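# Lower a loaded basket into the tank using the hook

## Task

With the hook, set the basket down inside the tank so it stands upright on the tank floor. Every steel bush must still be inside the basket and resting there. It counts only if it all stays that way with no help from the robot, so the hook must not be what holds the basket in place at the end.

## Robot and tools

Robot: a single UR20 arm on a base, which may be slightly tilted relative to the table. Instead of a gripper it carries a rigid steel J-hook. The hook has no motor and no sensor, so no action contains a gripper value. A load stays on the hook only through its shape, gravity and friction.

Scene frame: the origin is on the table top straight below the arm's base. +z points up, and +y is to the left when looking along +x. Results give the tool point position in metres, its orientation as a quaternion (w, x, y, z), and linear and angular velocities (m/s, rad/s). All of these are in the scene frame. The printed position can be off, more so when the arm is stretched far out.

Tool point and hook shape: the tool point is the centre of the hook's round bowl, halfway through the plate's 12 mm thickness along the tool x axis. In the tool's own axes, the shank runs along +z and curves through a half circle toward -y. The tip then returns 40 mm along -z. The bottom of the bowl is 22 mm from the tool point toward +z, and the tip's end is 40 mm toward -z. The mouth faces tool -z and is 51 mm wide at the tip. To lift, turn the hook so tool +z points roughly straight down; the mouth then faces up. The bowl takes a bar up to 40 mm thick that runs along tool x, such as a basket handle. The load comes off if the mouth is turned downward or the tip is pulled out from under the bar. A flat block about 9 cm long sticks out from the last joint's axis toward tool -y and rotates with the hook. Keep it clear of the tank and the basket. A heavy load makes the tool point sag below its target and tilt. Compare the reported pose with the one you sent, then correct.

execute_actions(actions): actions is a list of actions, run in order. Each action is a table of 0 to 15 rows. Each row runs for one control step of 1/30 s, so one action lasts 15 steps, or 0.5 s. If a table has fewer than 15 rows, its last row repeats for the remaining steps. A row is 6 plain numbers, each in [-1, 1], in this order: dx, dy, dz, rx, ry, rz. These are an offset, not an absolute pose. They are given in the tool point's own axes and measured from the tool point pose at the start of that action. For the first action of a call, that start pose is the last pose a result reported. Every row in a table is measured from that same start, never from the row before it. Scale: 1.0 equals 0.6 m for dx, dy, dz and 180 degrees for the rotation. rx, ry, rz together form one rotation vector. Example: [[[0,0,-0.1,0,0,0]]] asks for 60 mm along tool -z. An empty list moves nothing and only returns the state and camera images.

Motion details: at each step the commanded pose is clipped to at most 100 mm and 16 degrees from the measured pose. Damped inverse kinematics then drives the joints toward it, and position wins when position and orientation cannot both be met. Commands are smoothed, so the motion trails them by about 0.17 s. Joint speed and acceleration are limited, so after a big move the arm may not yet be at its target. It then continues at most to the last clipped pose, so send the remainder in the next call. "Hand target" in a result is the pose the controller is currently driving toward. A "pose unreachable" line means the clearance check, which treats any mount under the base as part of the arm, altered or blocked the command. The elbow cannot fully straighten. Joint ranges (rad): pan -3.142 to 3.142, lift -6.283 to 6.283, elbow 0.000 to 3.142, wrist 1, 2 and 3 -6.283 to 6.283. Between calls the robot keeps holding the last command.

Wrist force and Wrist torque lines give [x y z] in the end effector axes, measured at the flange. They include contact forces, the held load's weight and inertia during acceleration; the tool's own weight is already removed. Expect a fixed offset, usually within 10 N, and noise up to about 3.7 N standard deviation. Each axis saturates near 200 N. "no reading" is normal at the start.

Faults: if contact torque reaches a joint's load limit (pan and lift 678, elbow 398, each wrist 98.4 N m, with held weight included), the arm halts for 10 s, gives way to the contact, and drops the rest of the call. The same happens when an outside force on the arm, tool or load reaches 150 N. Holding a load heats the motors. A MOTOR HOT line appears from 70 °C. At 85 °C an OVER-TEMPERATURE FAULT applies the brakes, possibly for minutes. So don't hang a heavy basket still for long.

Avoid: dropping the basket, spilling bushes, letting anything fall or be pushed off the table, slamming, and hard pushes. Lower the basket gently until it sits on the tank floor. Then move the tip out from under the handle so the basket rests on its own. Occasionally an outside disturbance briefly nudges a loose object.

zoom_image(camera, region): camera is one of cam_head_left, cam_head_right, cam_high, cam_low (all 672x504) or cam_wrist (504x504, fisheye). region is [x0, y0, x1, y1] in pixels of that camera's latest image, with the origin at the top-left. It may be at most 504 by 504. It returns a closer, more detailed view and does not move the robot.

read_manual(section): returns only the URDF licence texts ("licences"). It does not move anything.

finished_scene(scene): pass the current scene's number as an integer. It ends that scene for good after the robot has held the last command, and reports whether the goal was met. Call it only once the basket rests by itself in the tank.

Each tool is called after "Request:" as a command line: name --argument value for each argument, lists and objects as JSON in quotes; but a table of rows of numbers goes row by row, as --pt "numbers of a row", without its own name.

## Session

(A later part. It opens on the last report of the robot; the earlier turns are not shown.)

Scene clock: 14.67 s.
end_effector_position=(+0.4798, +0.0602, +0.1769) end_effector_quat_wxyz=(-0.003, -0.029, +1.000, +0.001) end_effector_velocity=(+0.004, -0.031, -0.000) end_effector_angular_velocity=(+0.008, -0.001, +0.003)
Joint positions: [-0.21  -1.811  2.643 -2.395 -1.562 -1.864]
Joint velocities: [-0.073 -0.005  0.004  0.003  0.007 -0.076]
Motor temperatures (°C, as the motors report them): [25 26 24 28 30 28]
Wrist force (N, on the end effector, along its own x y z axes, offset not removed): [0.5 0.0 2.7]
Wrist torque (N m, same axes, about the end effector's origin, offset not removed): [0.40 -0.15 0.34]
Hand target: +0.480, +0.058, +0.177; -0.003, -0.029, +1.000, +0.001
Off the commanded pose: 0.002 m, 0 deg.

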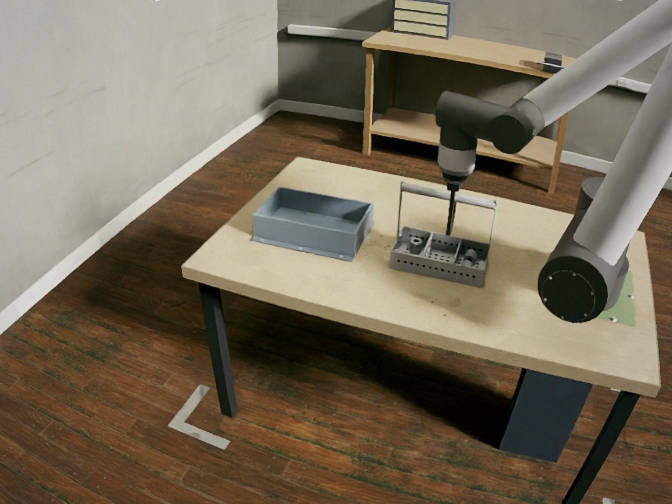

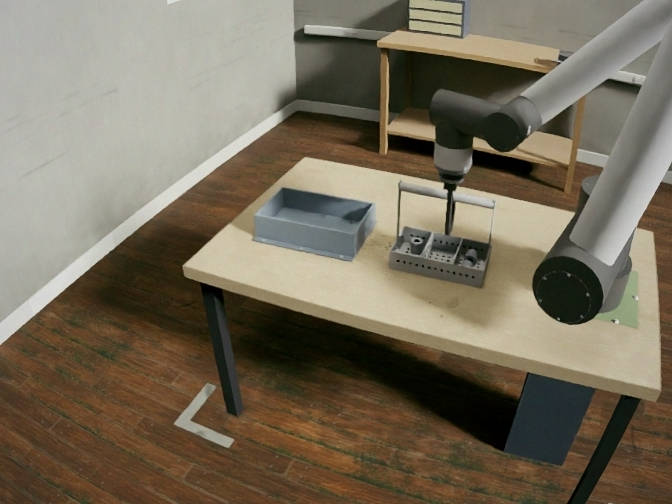

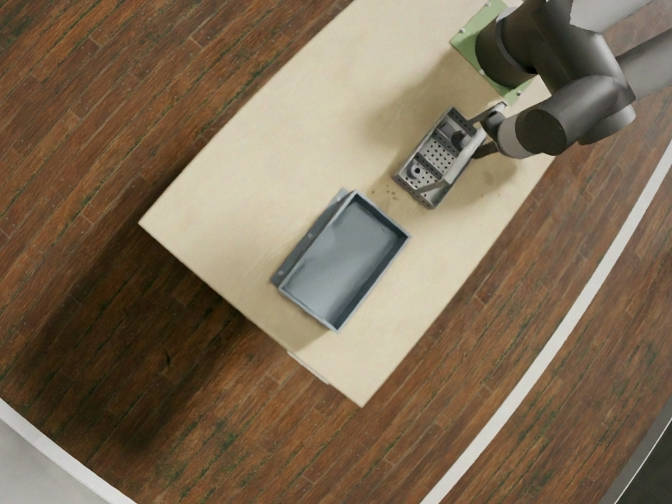

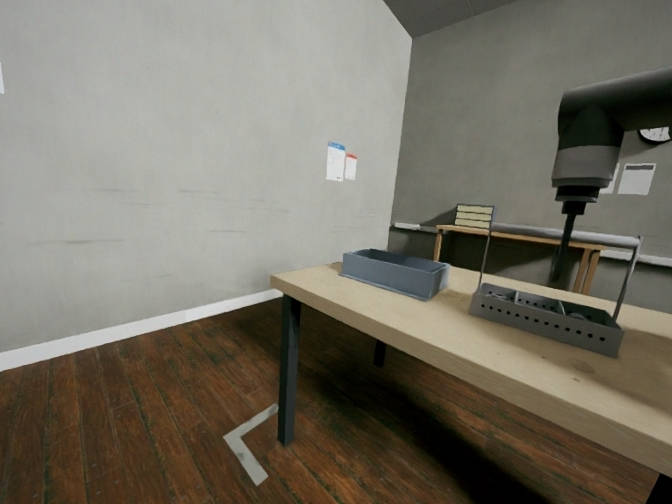

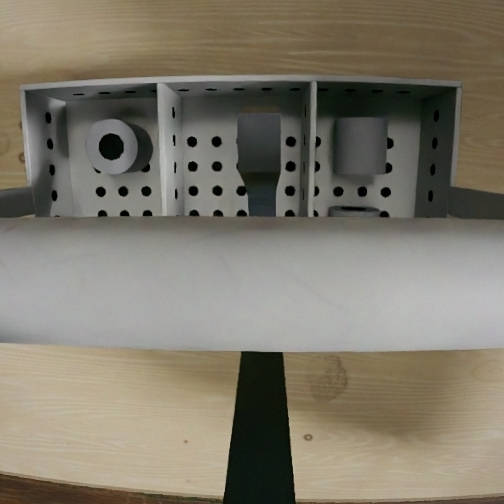

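Request:
execute_actions --actions '[[[0,-0.006,0,0,0,0],[0,-0.012,-0.003,0,0,0],[0,-0.017,-0.008,0,0,0],[0,-0.018,-0.018,0,0,0],[0,-0.018,-0.03,0,0,0],[0,-0.018,-0.042,0,0,0],[0,-0.018,-0.054,0,0,0],[0,-0.018,-0.066,0,0,0],[0,-0.018,-0.078,0,0,0],[0,-0.018,-0.09,0,0,0],[0,-0.018,-0.1,0,0,0],[0,-0.018,-0.107,0,0,0],[0,-0.018,-0.11,0,0,0]]]'

Request:
zoom_image --camera "cam_low" --region '[460, 140, 672, 370]'

Scene clock: 15.57 s.
end_effector_position=(+0.4816, +0.0495, +0.2351) end_effector_quat_wxyz=(-0.002, -0.029, +1.000, -0.000) end_effector_velocity=(-0.006, -0.002, +0.093) end_effector_angular_velocity=(+0.004, +0.014, -0.000)
Joint positions: [-0.233 -1.904  2.584 -2.245 -1.563 -1.887]
Joint velocities: [-0.009 -0.135 -0.102  0.251  0.    -0.009]
Motor temperatures (°C, as the motors report them): [25 26 24 28 30 28]
Wrist force (N, on the end effector, along its own x y z axes, offset not removed): [2.6 3.5 -0.5]
Wrist torque (N m, same axes, about the end effector's origin, offset not removed): [0.86 -0.65 0.17]
Hand target: +0.481, +0.050, +0.243; -0.003, -0.029, +1.000, +0.000
Off the commanded pose: 0.008 m, 0 deg.

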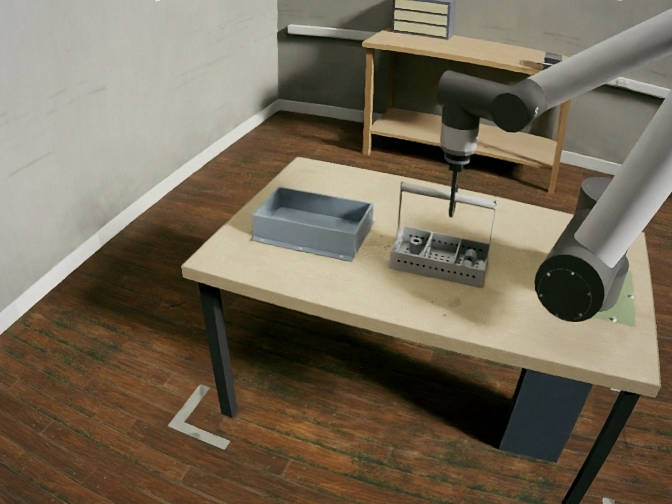

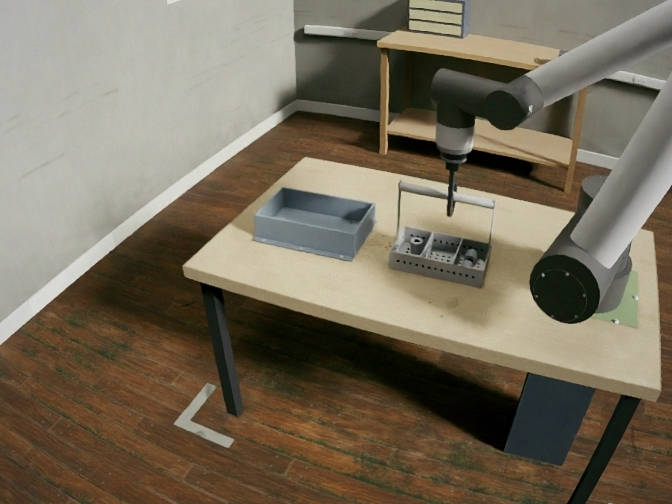

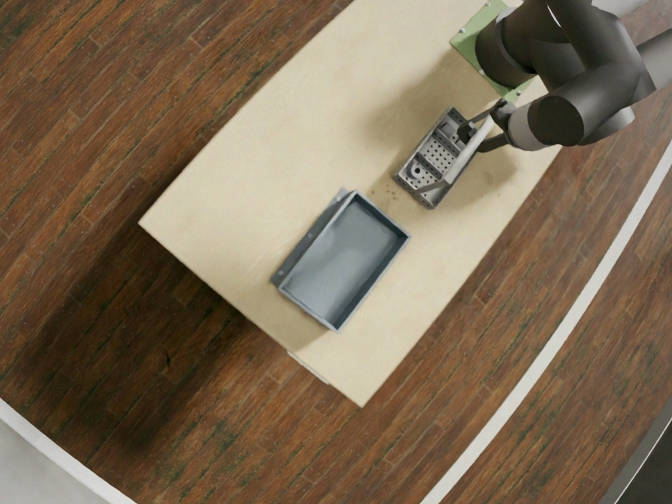

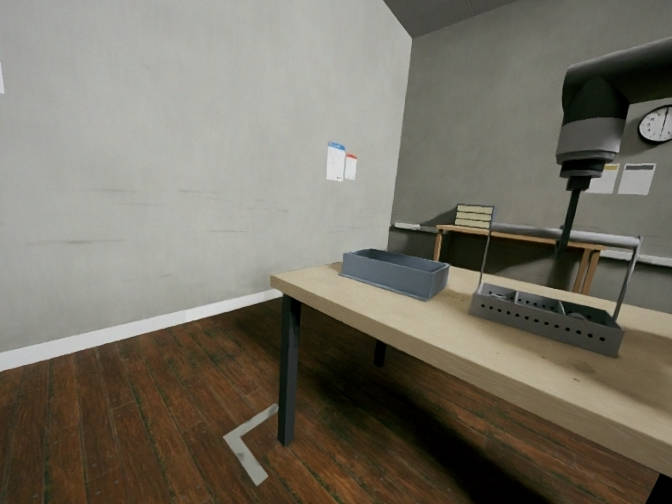

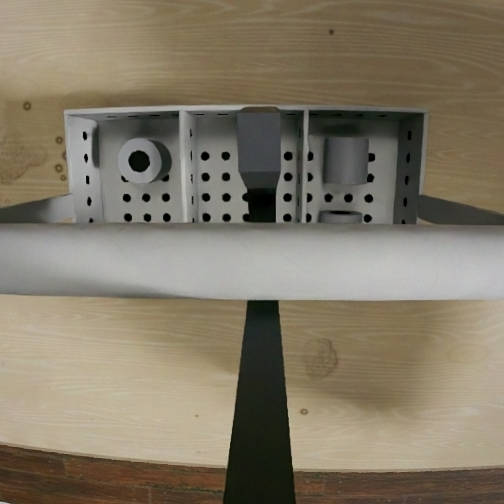

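Region (460, 140, 672, 370) of cam_low's 672x504 image, scaled by 2.191, with more detail than that image has; it fills the left 465 columns of this view, and the rest is white.

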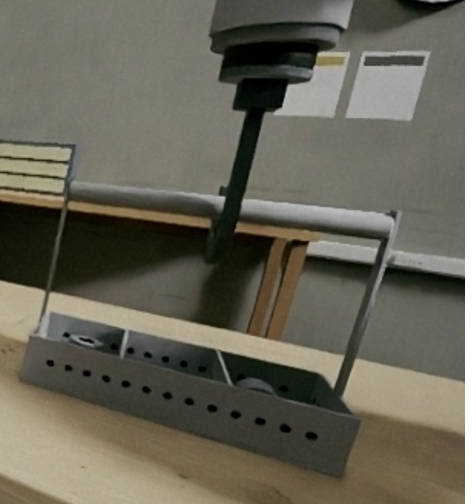

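Request:
execute_actions --actions '[[[0,0,-0.014,0,0,0],[0,0,-0.017,0,0,0],[0,0,-0.02,0,0,0],[0,0,-0.023,0,0,0],[0,0,-0.026,0,0,0],[0,0,-0.029,0,0,0],[0,0,-0.032,0,0,0],[0,0,-0.035,0,0,0],[0,0,-0.037,0,0,0],[0,0,-0.039,0,0,0],[0,0,-0.041,0,0,0],[0,0,-0.043,0,0,0],[0,0,-0.045,0,0,0]]]'

Scene clock: 17.47 s.
end_effector_position=(+0.4817, +0.0495, +0.2600) end_effector_quat_wxyz=(-0.002, -0.029, +1.000, -0.000) end_effector_velocity=(+0.000, -0.000, +0.024) end_effector_angular_velocity=(-0.000, +0.001, -0.001)
Joint positions: [-0.233 -1.936  2.557 -2.186 -1.563 -1.888]
Joint velocities: [-0.001 -0.029 -0.027  0.056 -0.     0.   ]
Motor temperatures (°C, as the motors report them): [25 26 24 28 30 28]
Wrist force (N, on the end effector, along its own x y z axes, offset not removed): [1.3 2.0 24.5]
Wrist torque (N m, same axes, about the end effector's origin, offset not removed): [0.94 -0.69 0.17]
Hand target: +0.482, +0.050, +0.262; -0.002, -0.029, +1.000, -0.000
Off the commanded pose: 0.002 m, 0 deg.

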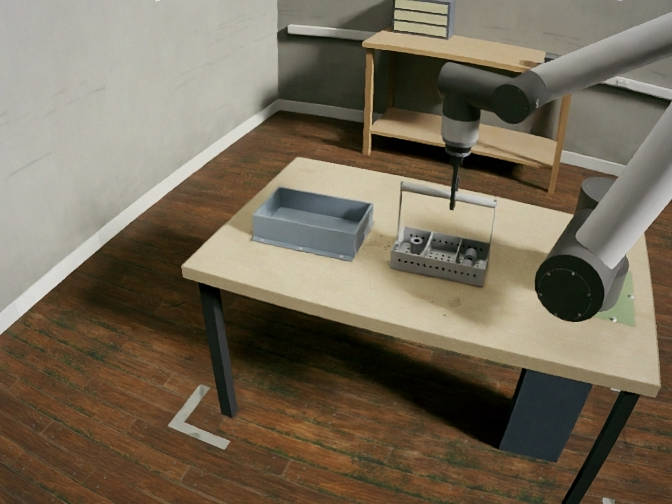

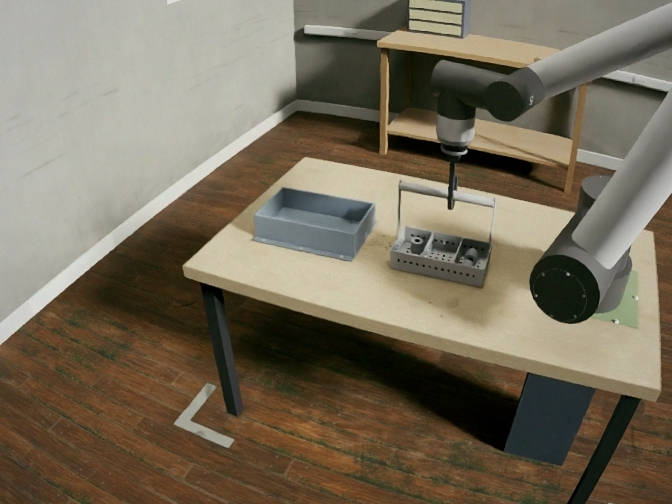

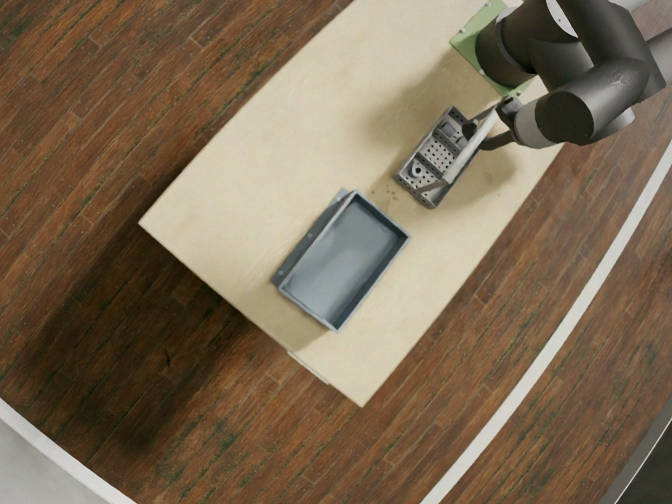

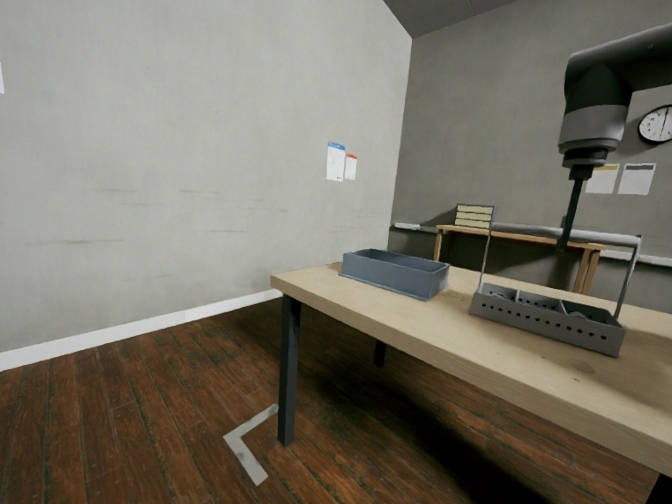

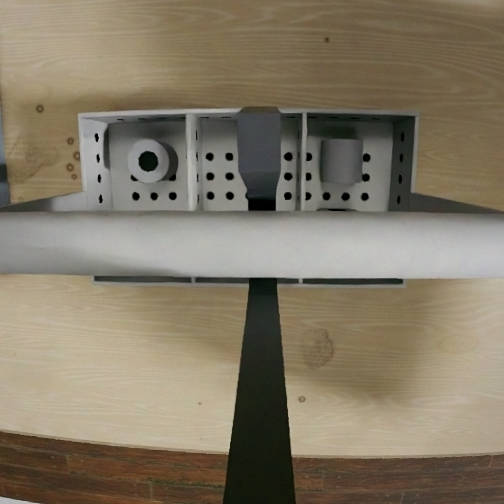

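Request:
execute_actions --actions '[[[0,0,-0.004,0,0,0],[0,0,-0.006,0,0,0],[0,0,-0.008,0,0,0],[0,0,-0.01,0,0,0],[0,0,-0.012,0,0,0],[0,0,-0.014,0,0,0],[0,0,-0.016,0,0,0],[0,0,-0.018,0,0,0],[0,0,-0.02,0,0,0]]]'

Request:
zoom_image --camera "cam_low" --region '[460, 140, 672, 370]'

Request:
zoom_image --camera "cam_head_left" --region '[380, 140, 520, 300]'

Scene clock: 18.20 s.
end_effector_position=(+0.4817, +0.0496, +0.2716) end_effector_quat_wxyz=(-0.002, -0.029, +1.000, -0.000) end_effector_velocity=(+0.000, +0.000, +0.005) end_effector_angular_velocity=(-0.001, -0.001, +0.001)
Joint positions: [-0.233 -1.95   2.544 -2.159 -1.563 -1.888]
Joint velocities: [ 0.    -0.006 -0.005  0.01  -0.    -0.   ]
Motor temperatures (°C, as the motors report them): [25 26 24 28 30 28]
Wrist force (N, on the end effector, along its own x y z axes, offset not removed): [3.1 4.5 26.5]
Wrist torque (N m, same axes, about the end effector's origin, offset not removed): [1.41 -0.46 0.13]
Hand target: +0.482, +0.050, +0.272; -0.002, -0.029, +1.000, -0.000
Off the commanded pose: 0.000 m, 0 deg.

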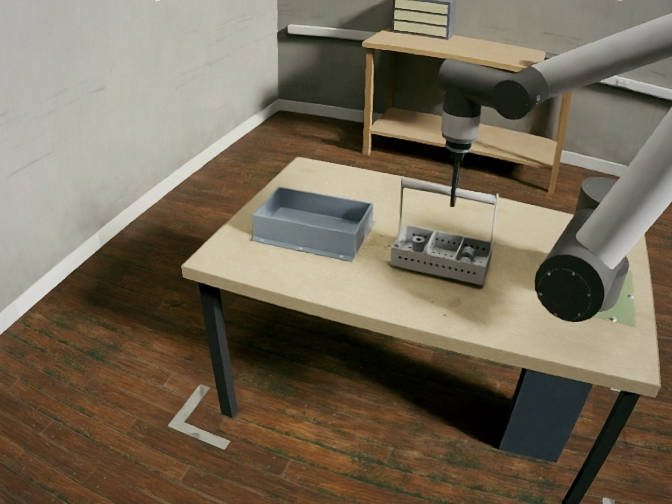

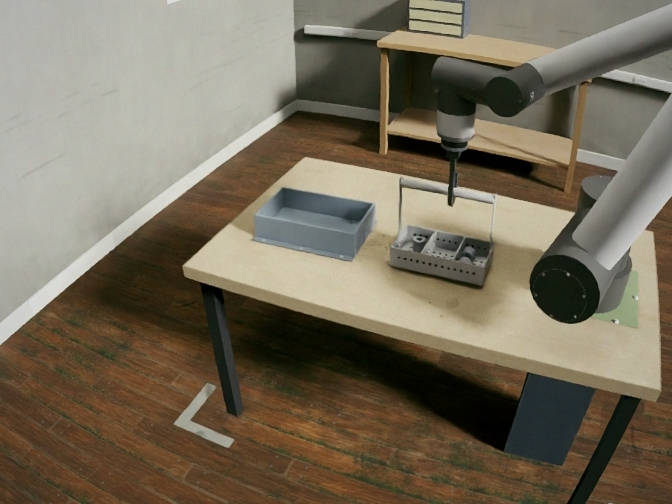

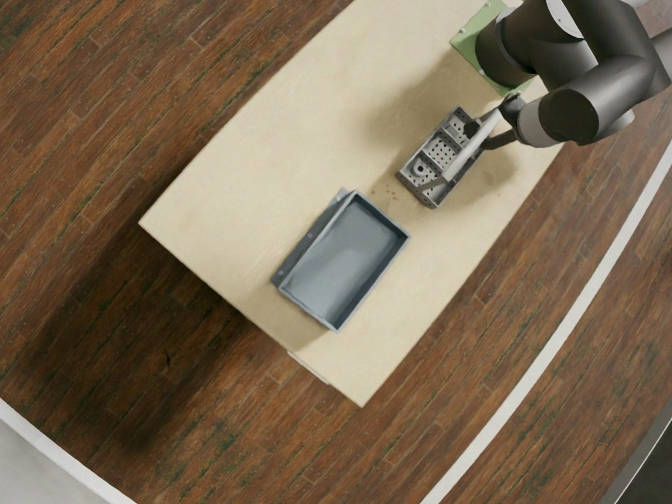

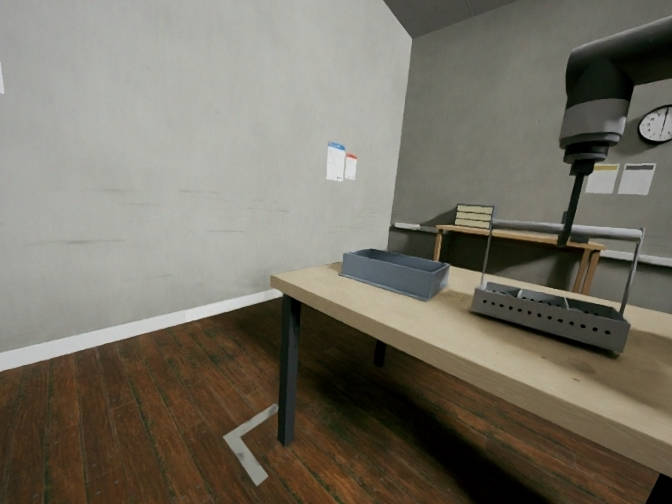

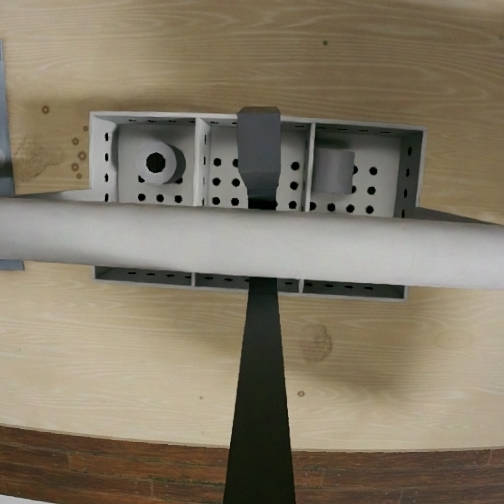

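Region (460, 140, 672, 370) of cam_low's 672x504 image, scaled by 2.191, with more detail than that image has; it fills the left 465 columns of this view, and the rest is white.

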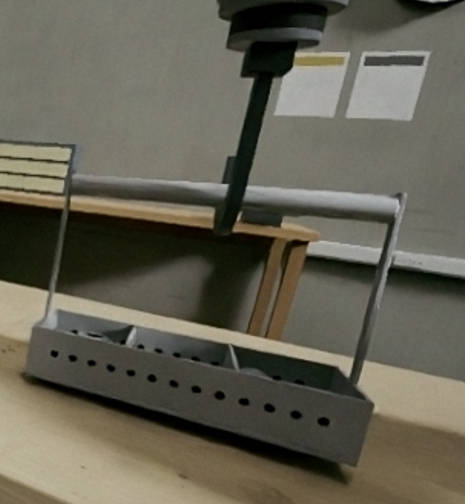

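Region (380, 140, 520, 300) of cam_head_left's 672x504 image, scaled by 3.150, with more detail than that image has; it fills the left 441 columns of this view, and the rest is white.

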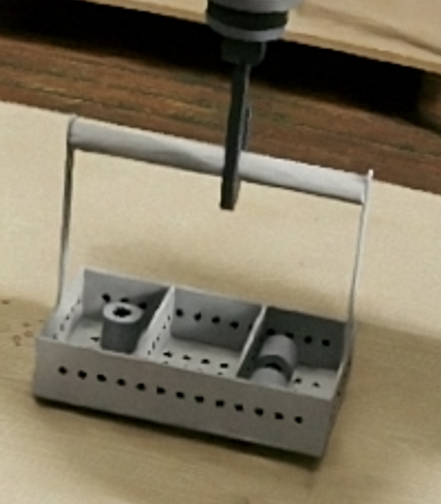

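Request:
execute_actions --actions '[[[0,0,-0.002,0,0,0],[0,0,-0.004,0,0,0],[0,0,-0.006,0,0,0],[0,0,-0.008,0,0,0],[0,0,-0.01,0,0,0],[0,0,-0.012,0,0,0],[0,0,-0.014,0,0,0],[0,0,-0.016,0,0,0],[0,0,-0.018,0,0,0],[0,0,-0.02,0,0,0],[0,0,-0.022,0,0,0]]]'

Request:
zoom_image --camera "cam_low" --region '[460, 140, 672, 370]'

Request:
zoom_image --camera "cam_head_left" --region '[380, 140, 520, 300]'

Scene clock: 19.80 s.
end_effector_position=(+0.4818, +0.0496, +0.2840) end_effector_quat_wxyz=(-0.002, -0.029, +1.000, -0.000) end_effector_velocity=(-0.002, +0.001, +0.009) end_effector_angular_velocity=(-0.000, +0.002, +0.002)
Joint positions: [-0.234 -1.964  2.53  -2.132 -1.563 -1.888]
Joint velocities: [ 0.001 -0.012 -0.01   0.023 -0.001 -0.   ]
Motor temperatures (°C, as the motors report them): [25 26 24 28 30 28]
Wrist force (N, on the end effector, along its own x y z axes, offset not removed): [4.8 2.5 23.6]
Wrist torque (N m, same axes, about the end effector's origin, offset not removed): [0.75 -0.83 0.11]
Hand target: +0.482, +0.050, +0.285; -0.002, -0.029, +1.000, -0.000
Off the commanded pose: 0.001 m, 0 deg.

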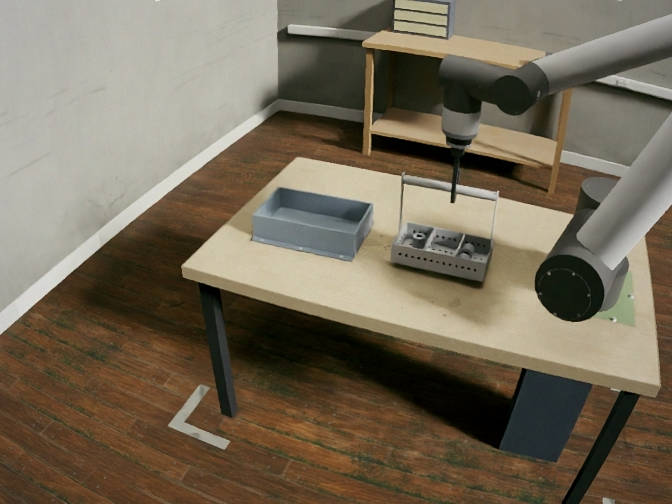

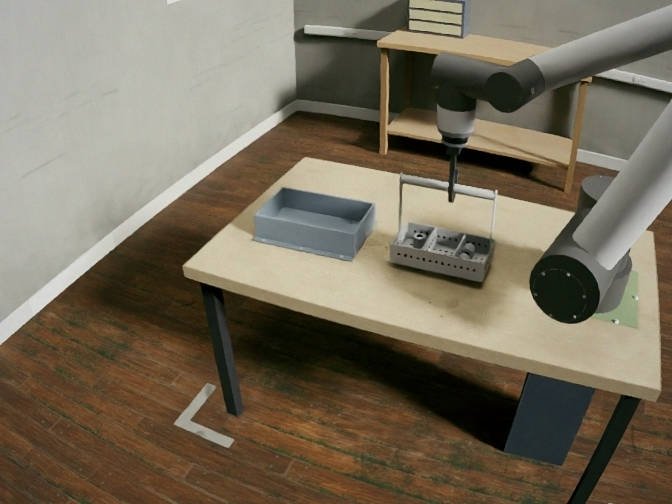

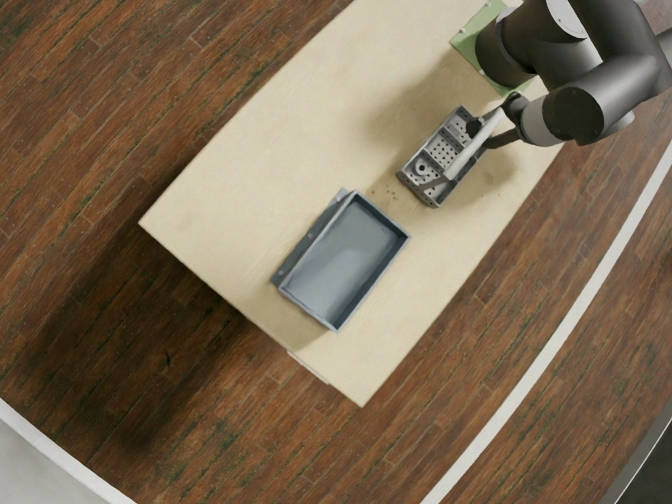

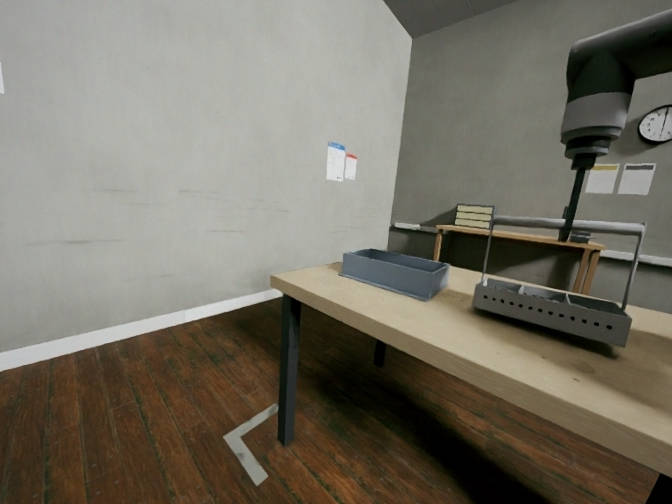

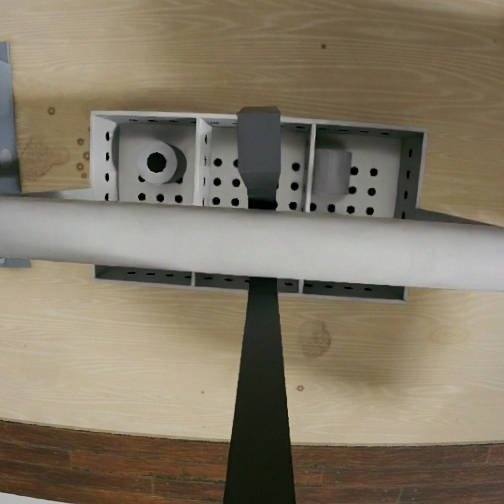

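Region (460, 140, 672, 370) of cam_low's 672x504 image, scaled by 2.191, with more detail than that image has; it fills the left 465 columns of this view, and the rest is white.

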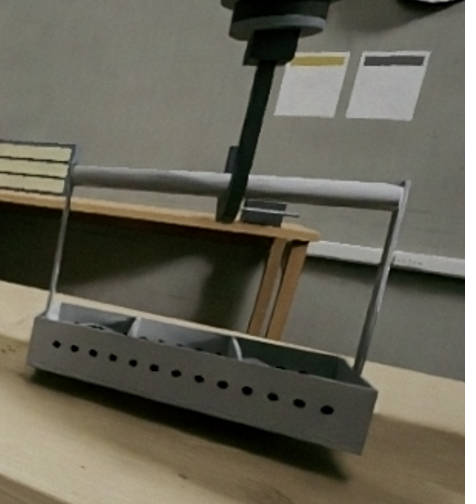

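Region (380, 140, 520, 300) of cam_head_left's 672x504 image, scaled by 3.150, with more detail than that image has; it fills the left 441 columns of this view, and the rest is white.

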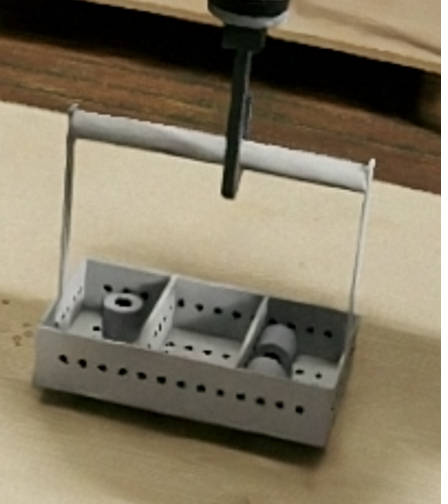

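Request:
execute_actions --actions '[[[0,0,-0.002,0,0,-0.0005],[0,0,-0.005,0,0,-0.001],[0,0,-0.009,0,0,-0.002],[0,0,-0.014,0,0,-0.003],[0,0,-0.02,0,0,-0.004],[0,0,-0.027,0,0,-0.005],[0,0,-0.035,0,0,-0.006],[0,0,-0.043,0,0,-0.007],[0,0,-0.051,0,0,-0.008],[0,0,-0.059,0,0,-0.009],[0,0,-0.067,0,0,-0.01],[0,0,-0.075,0,0,-0.011],[0,0,-0.083,0,0,-0.012],[0,0,-0.091,0,0,-0.013],[0,0,-0.099,0,0,-0.014]],[[0,0,-0.048,0,0,-0.006],[0,0,-0.056,0,0,-0.007],[0,0,-0.064,0,0,-0.008],[0,0,-0.072,0,0,-0.009],[0,0,-0.08,0,0,-0.01],[0,0,-0.088,0,0,-0.01],[0,0,-0.096,0,0,-0.01],[0,0,-0.104,0,0,-0.01],[0,0,-0.111,0,0,-0.01],[0,0,-0.117,0,0,-0.01],[0,0,-0.122,0,0,-0.01],[0,0,-0.126,0,0,-0.01],[0,0,-0.129,0,0,-0.01],[0,0,-0.131,0,0,-0.01],[0,0,-0.132,0,0,-0.01]]]'

Scene clock: 22.27 s.
end_effector_position=(+0.4829, +0.0498, +0.4007) end_effector_quat_wxyz=(-0.001, -0.062, +0.998, -0.001) end_effector_velocity=(+0.001, -0.000, +0.068) end_effector_angular_velocity=(+0.002, -0.001, +0.002)
Joint positions: [-0.236 -2.061  2.395 -1.901 -1.563 -1.956]
Joint velocities: [-0.003 -0.038 -0.083  0.121  0.002 -0.005]
Motor temperatures (°C, as the motors report them): [25 26 24 28 30 28]
Wrist force (N, on the end effector, along its own x y z axes, offset not removed): [4.9 4.6 24.4]
Wrist torque (N m, same axes, about the end effector's origin, offset not removed): [1.25 -0.86 -0.03]
Hand target: +0.483, +0.050, +0.407; -0.001, -0.062, +0.998, -0.000
Off the commanded pose: 0.006 m, 0 deg.

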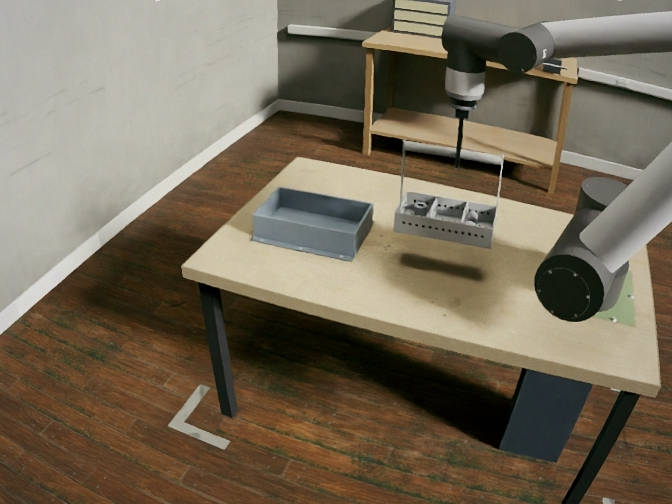

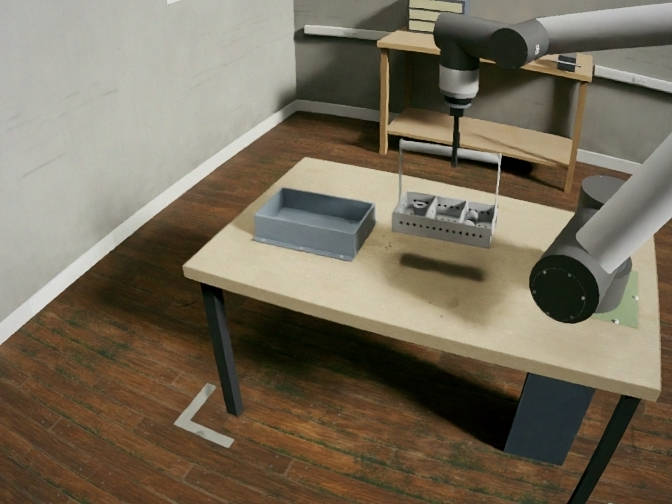

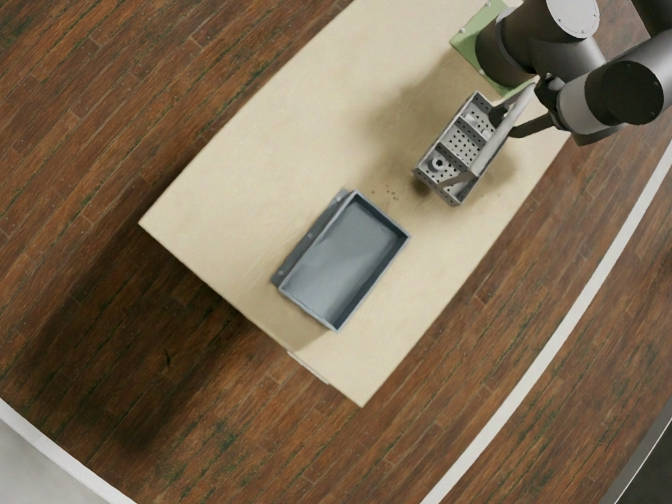

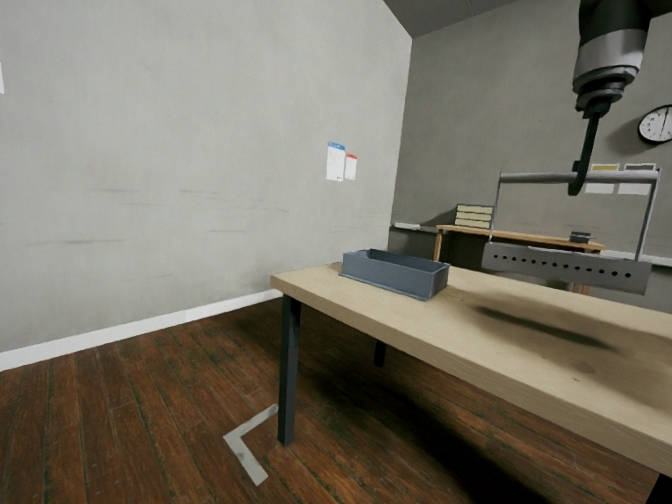

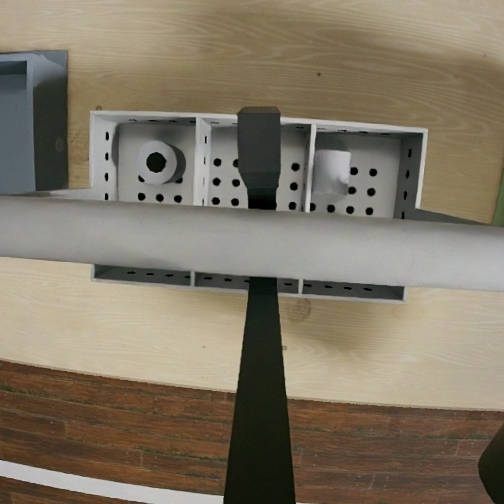

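Request:
execute_actions --actions '[[[-0.0002,0,-0.008,0,0,0],[-0.0008,-0.0001,-0.008,0,0,0],[-0.0018,-0.0003,-0.008,0,0,0],[-0.0033,-0.0006,-0.008,0,0,0],[-0.0051,-0.0009,-0.008,0,0,0],[-0.0073,-0.0013,-0.008,0,0,0],[-0.01,-0.0018,-0.008,0,0,0],[-0.013,-0.0023,-0.008,0,0,0],[-0.0165,-0.003,-0.008,0,0,0],[-0.0204,-0.0037,-0.008,0,0,0],[-0.0246,-0.0044,-0.008,0,0,0],[-0.0293,-0.0053,-0.008,0,0,0],[-0.0344,-0.0062,-0.008,0,0,0],[-0.0399,-0.0072,-0.008,0,0,0],[-0.0458,-0.0082,-0.008,0,0,0]],[[-0.0321,-0.0058,0,0,0,0],[-0.0389,-0.007,0,0,0,0],[-0.046,-0.0083,0,0,0,0],[-0.0535,-0.0096,0,0,0,0],[-0.0615,-0.0111,0,0,0,0],[-0.0698,-0.0126,0,0,0,0],[-0.0786,-0.0141,0,0,0,0],[-0.0878,-0.0158,0,0,0,0],[-0.0973,-0.0175,0,0,0,0],[-0.1073,-0.0193,0,0,0,0],[-0.1177,-0.0212,0,0,0,0],[-0.1285,-0.0231,0,0,0,0],[-0.1397,-0.0251,0,0,0,0],[-0.1513,-0.0272,0,0,0,0],[-0.1633,-0.0294,0,0,0,0]],[[-0.0692,-0.0125,0,0,0,0],[-0.0814,-0.0147,0,0,0,0],[-0.0937,-0.0169,0,0,0,0],[-0.1059,-0.0191,0,0,0,0],[-0.1181,-0.0213,0,0,0,0],[-0.1303,-0.0235,0,0,0,0],[-0.1425,-0.0257,0,0,0,0],[-0.1548,-0.0279,0,0,0,0],[-0.167,-0.0301,0,0,0,0],[-0.1792,-0.0323,0,0,0,0],[-0.1914,-0.0345,0,0,0,0],[-0.2036,-0.0366,0,0,0,0],[-0.2159,-0.0389,0,0,0,0],[-0.2281,-0.0411,0,0,0,0],[-0.2403,-0.0433,0,0,0,0]],[[-0.0746,-0.0134,0,0,0,0],[-0.0868,-0.0156,0,0,0,0],[-0.0991,-0.0178,0,0,0,0],[-0.1113,-0.02,0,0,0,0],[-0.1235,-0.0222,0,0,0,0],[-0.1357,-0.0244,0,0,0,0],[-0.1479,-0.0266,0,0,0,0],[-0.1602,-0.0288,0,0,0,0],[-0.1724,-0.031,0,0,0,0],[-0.1846,-0.0332,0,0,0,0],[-0.1968,-0.0354,0,0,0,0],[-0.209,-0.0376,0,0,0,0],[-0.2213,-0.0398,0,0,0,0],[-0.2335,-0.042,0,0,0,0],[-0.2457,-0.0442,0,0,0,0]],[[-0.0743,-0.0134,0,0,0,0],[-0.0859,-0.0155,0,0,0,0],[-0.0972,-0.0175,0,0,0,0],[-0.1079,-0.0194,0,0,0,0],[-0.1183,-0.0213,0,0,0,0],[-0.1283,-0.0231,0,0,0,0],[-0.1379,-0.0248,0,0,0,0],[-0.1471,-0.0265,0,0,0,0],[-0.1558,-0.028,0,0,0,0],[-0.1642,-0.0296,0,0,0,0],[-0.1721,-0.031,0,0,0,0],[-0.1797,-0.0323,0,0,0,0],[-0.1868,-0.0336,0,0,0,0],[-0.1935,-0.0348,0,0,0,0],[-0.1998,-0.036,0,0,0,0]],[[-0.0425,-0.0077,0,0,0,0],[-0.0479,-0.0086,0,0,0,0],[-0.053,-0.0095,0,0,0,0],[-0.0577,-0.0104,0,0,0,0],[-0.062,-0.0112,0,0,0,0],[-0.0659,-0.0119,0,0,0,0],[-0.0693,-0.0125,0,0,0,0],[-0.0724,-0.013,0,0,0,0],[-0.0751,-0.0135,0,0,0,0],[-0.0773,-0.0139,0,0,0,0],[-0.0791,-0.0142,0,0,0,0],[-0.0805,-0.0145,0,0,0,0],[-0.0815,-0.0147,0,0,0,0],[-0.0821,-0.0148,0,0,0,0],[-0.0823,-0.0148,0,0,0,0]]]'

Scene clock: 27.83 s.
end_effector_position=(+0.9750, +0.0220, +0.4058) end_effector_quat_wxyz=(-0.000, -0.062, +0.998, -0.000) end_effector_velocity=(+0.025, -0.002, +0.002) end_effector_angular_velocity=(-0.001, -0.002, +0.000)
Joint positions: [-0.13  -1.409  1.87  -2.031 -1.563 -1.849]
Joint velocities: [ 0.003  0.027 -0.035  0.006 -0.001  0.002]
Motor temperatures (°C, as the motors report them): [25 26 24 28 30 28]
Wrist force (N, on the end effector, along its own x y z axes, offset not removed): [1.1 3.1 24.5]
Wrist torque (N m, same axes, about the end effector's origin, offset not removed): [1.00 -0.11 0.16]
Hand target: +0.977, +0.022, +0.406; -0.000, -0.062, +0.998, -0.000
Off the commanded pose: 0.002 m, 0 deg.

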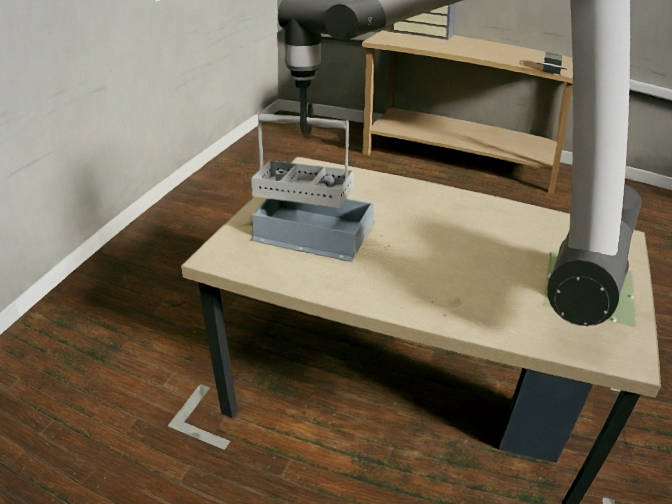

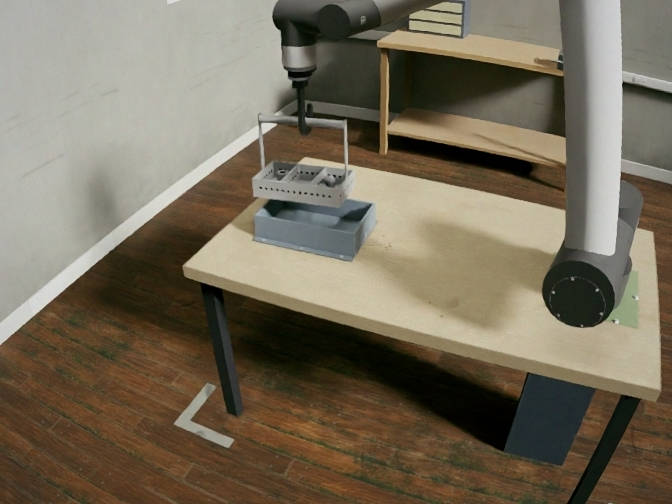

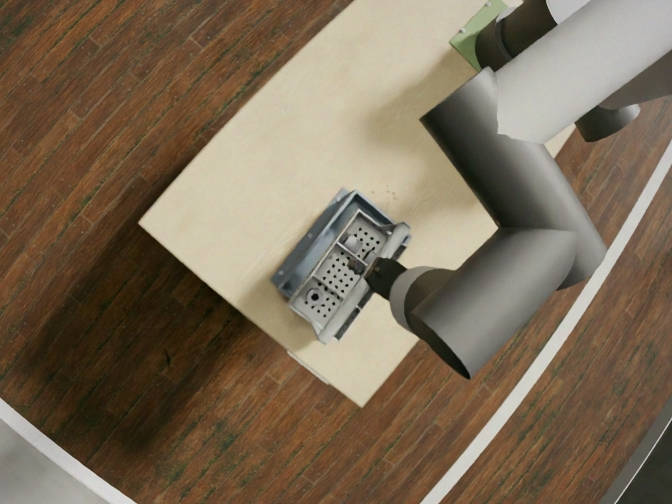

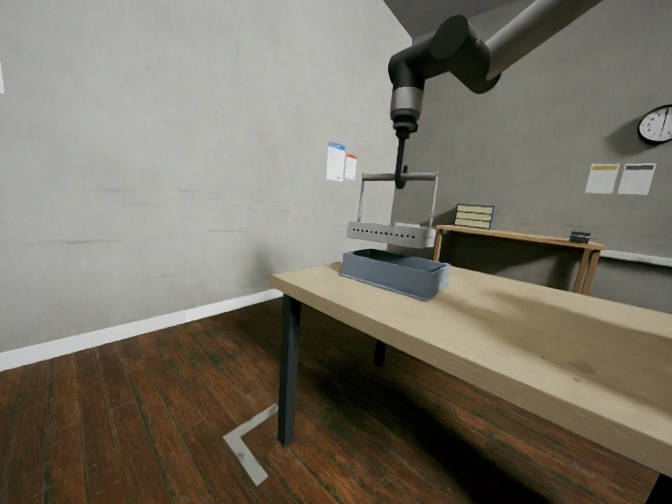

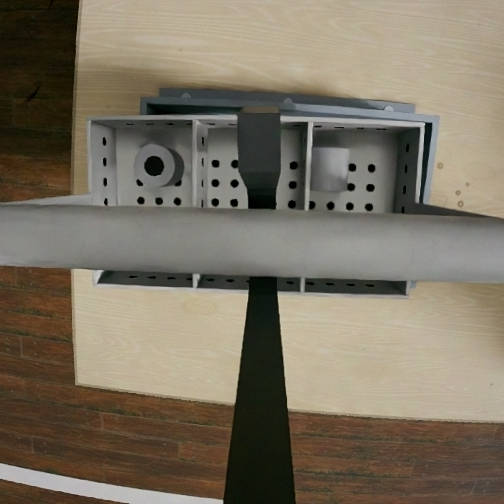

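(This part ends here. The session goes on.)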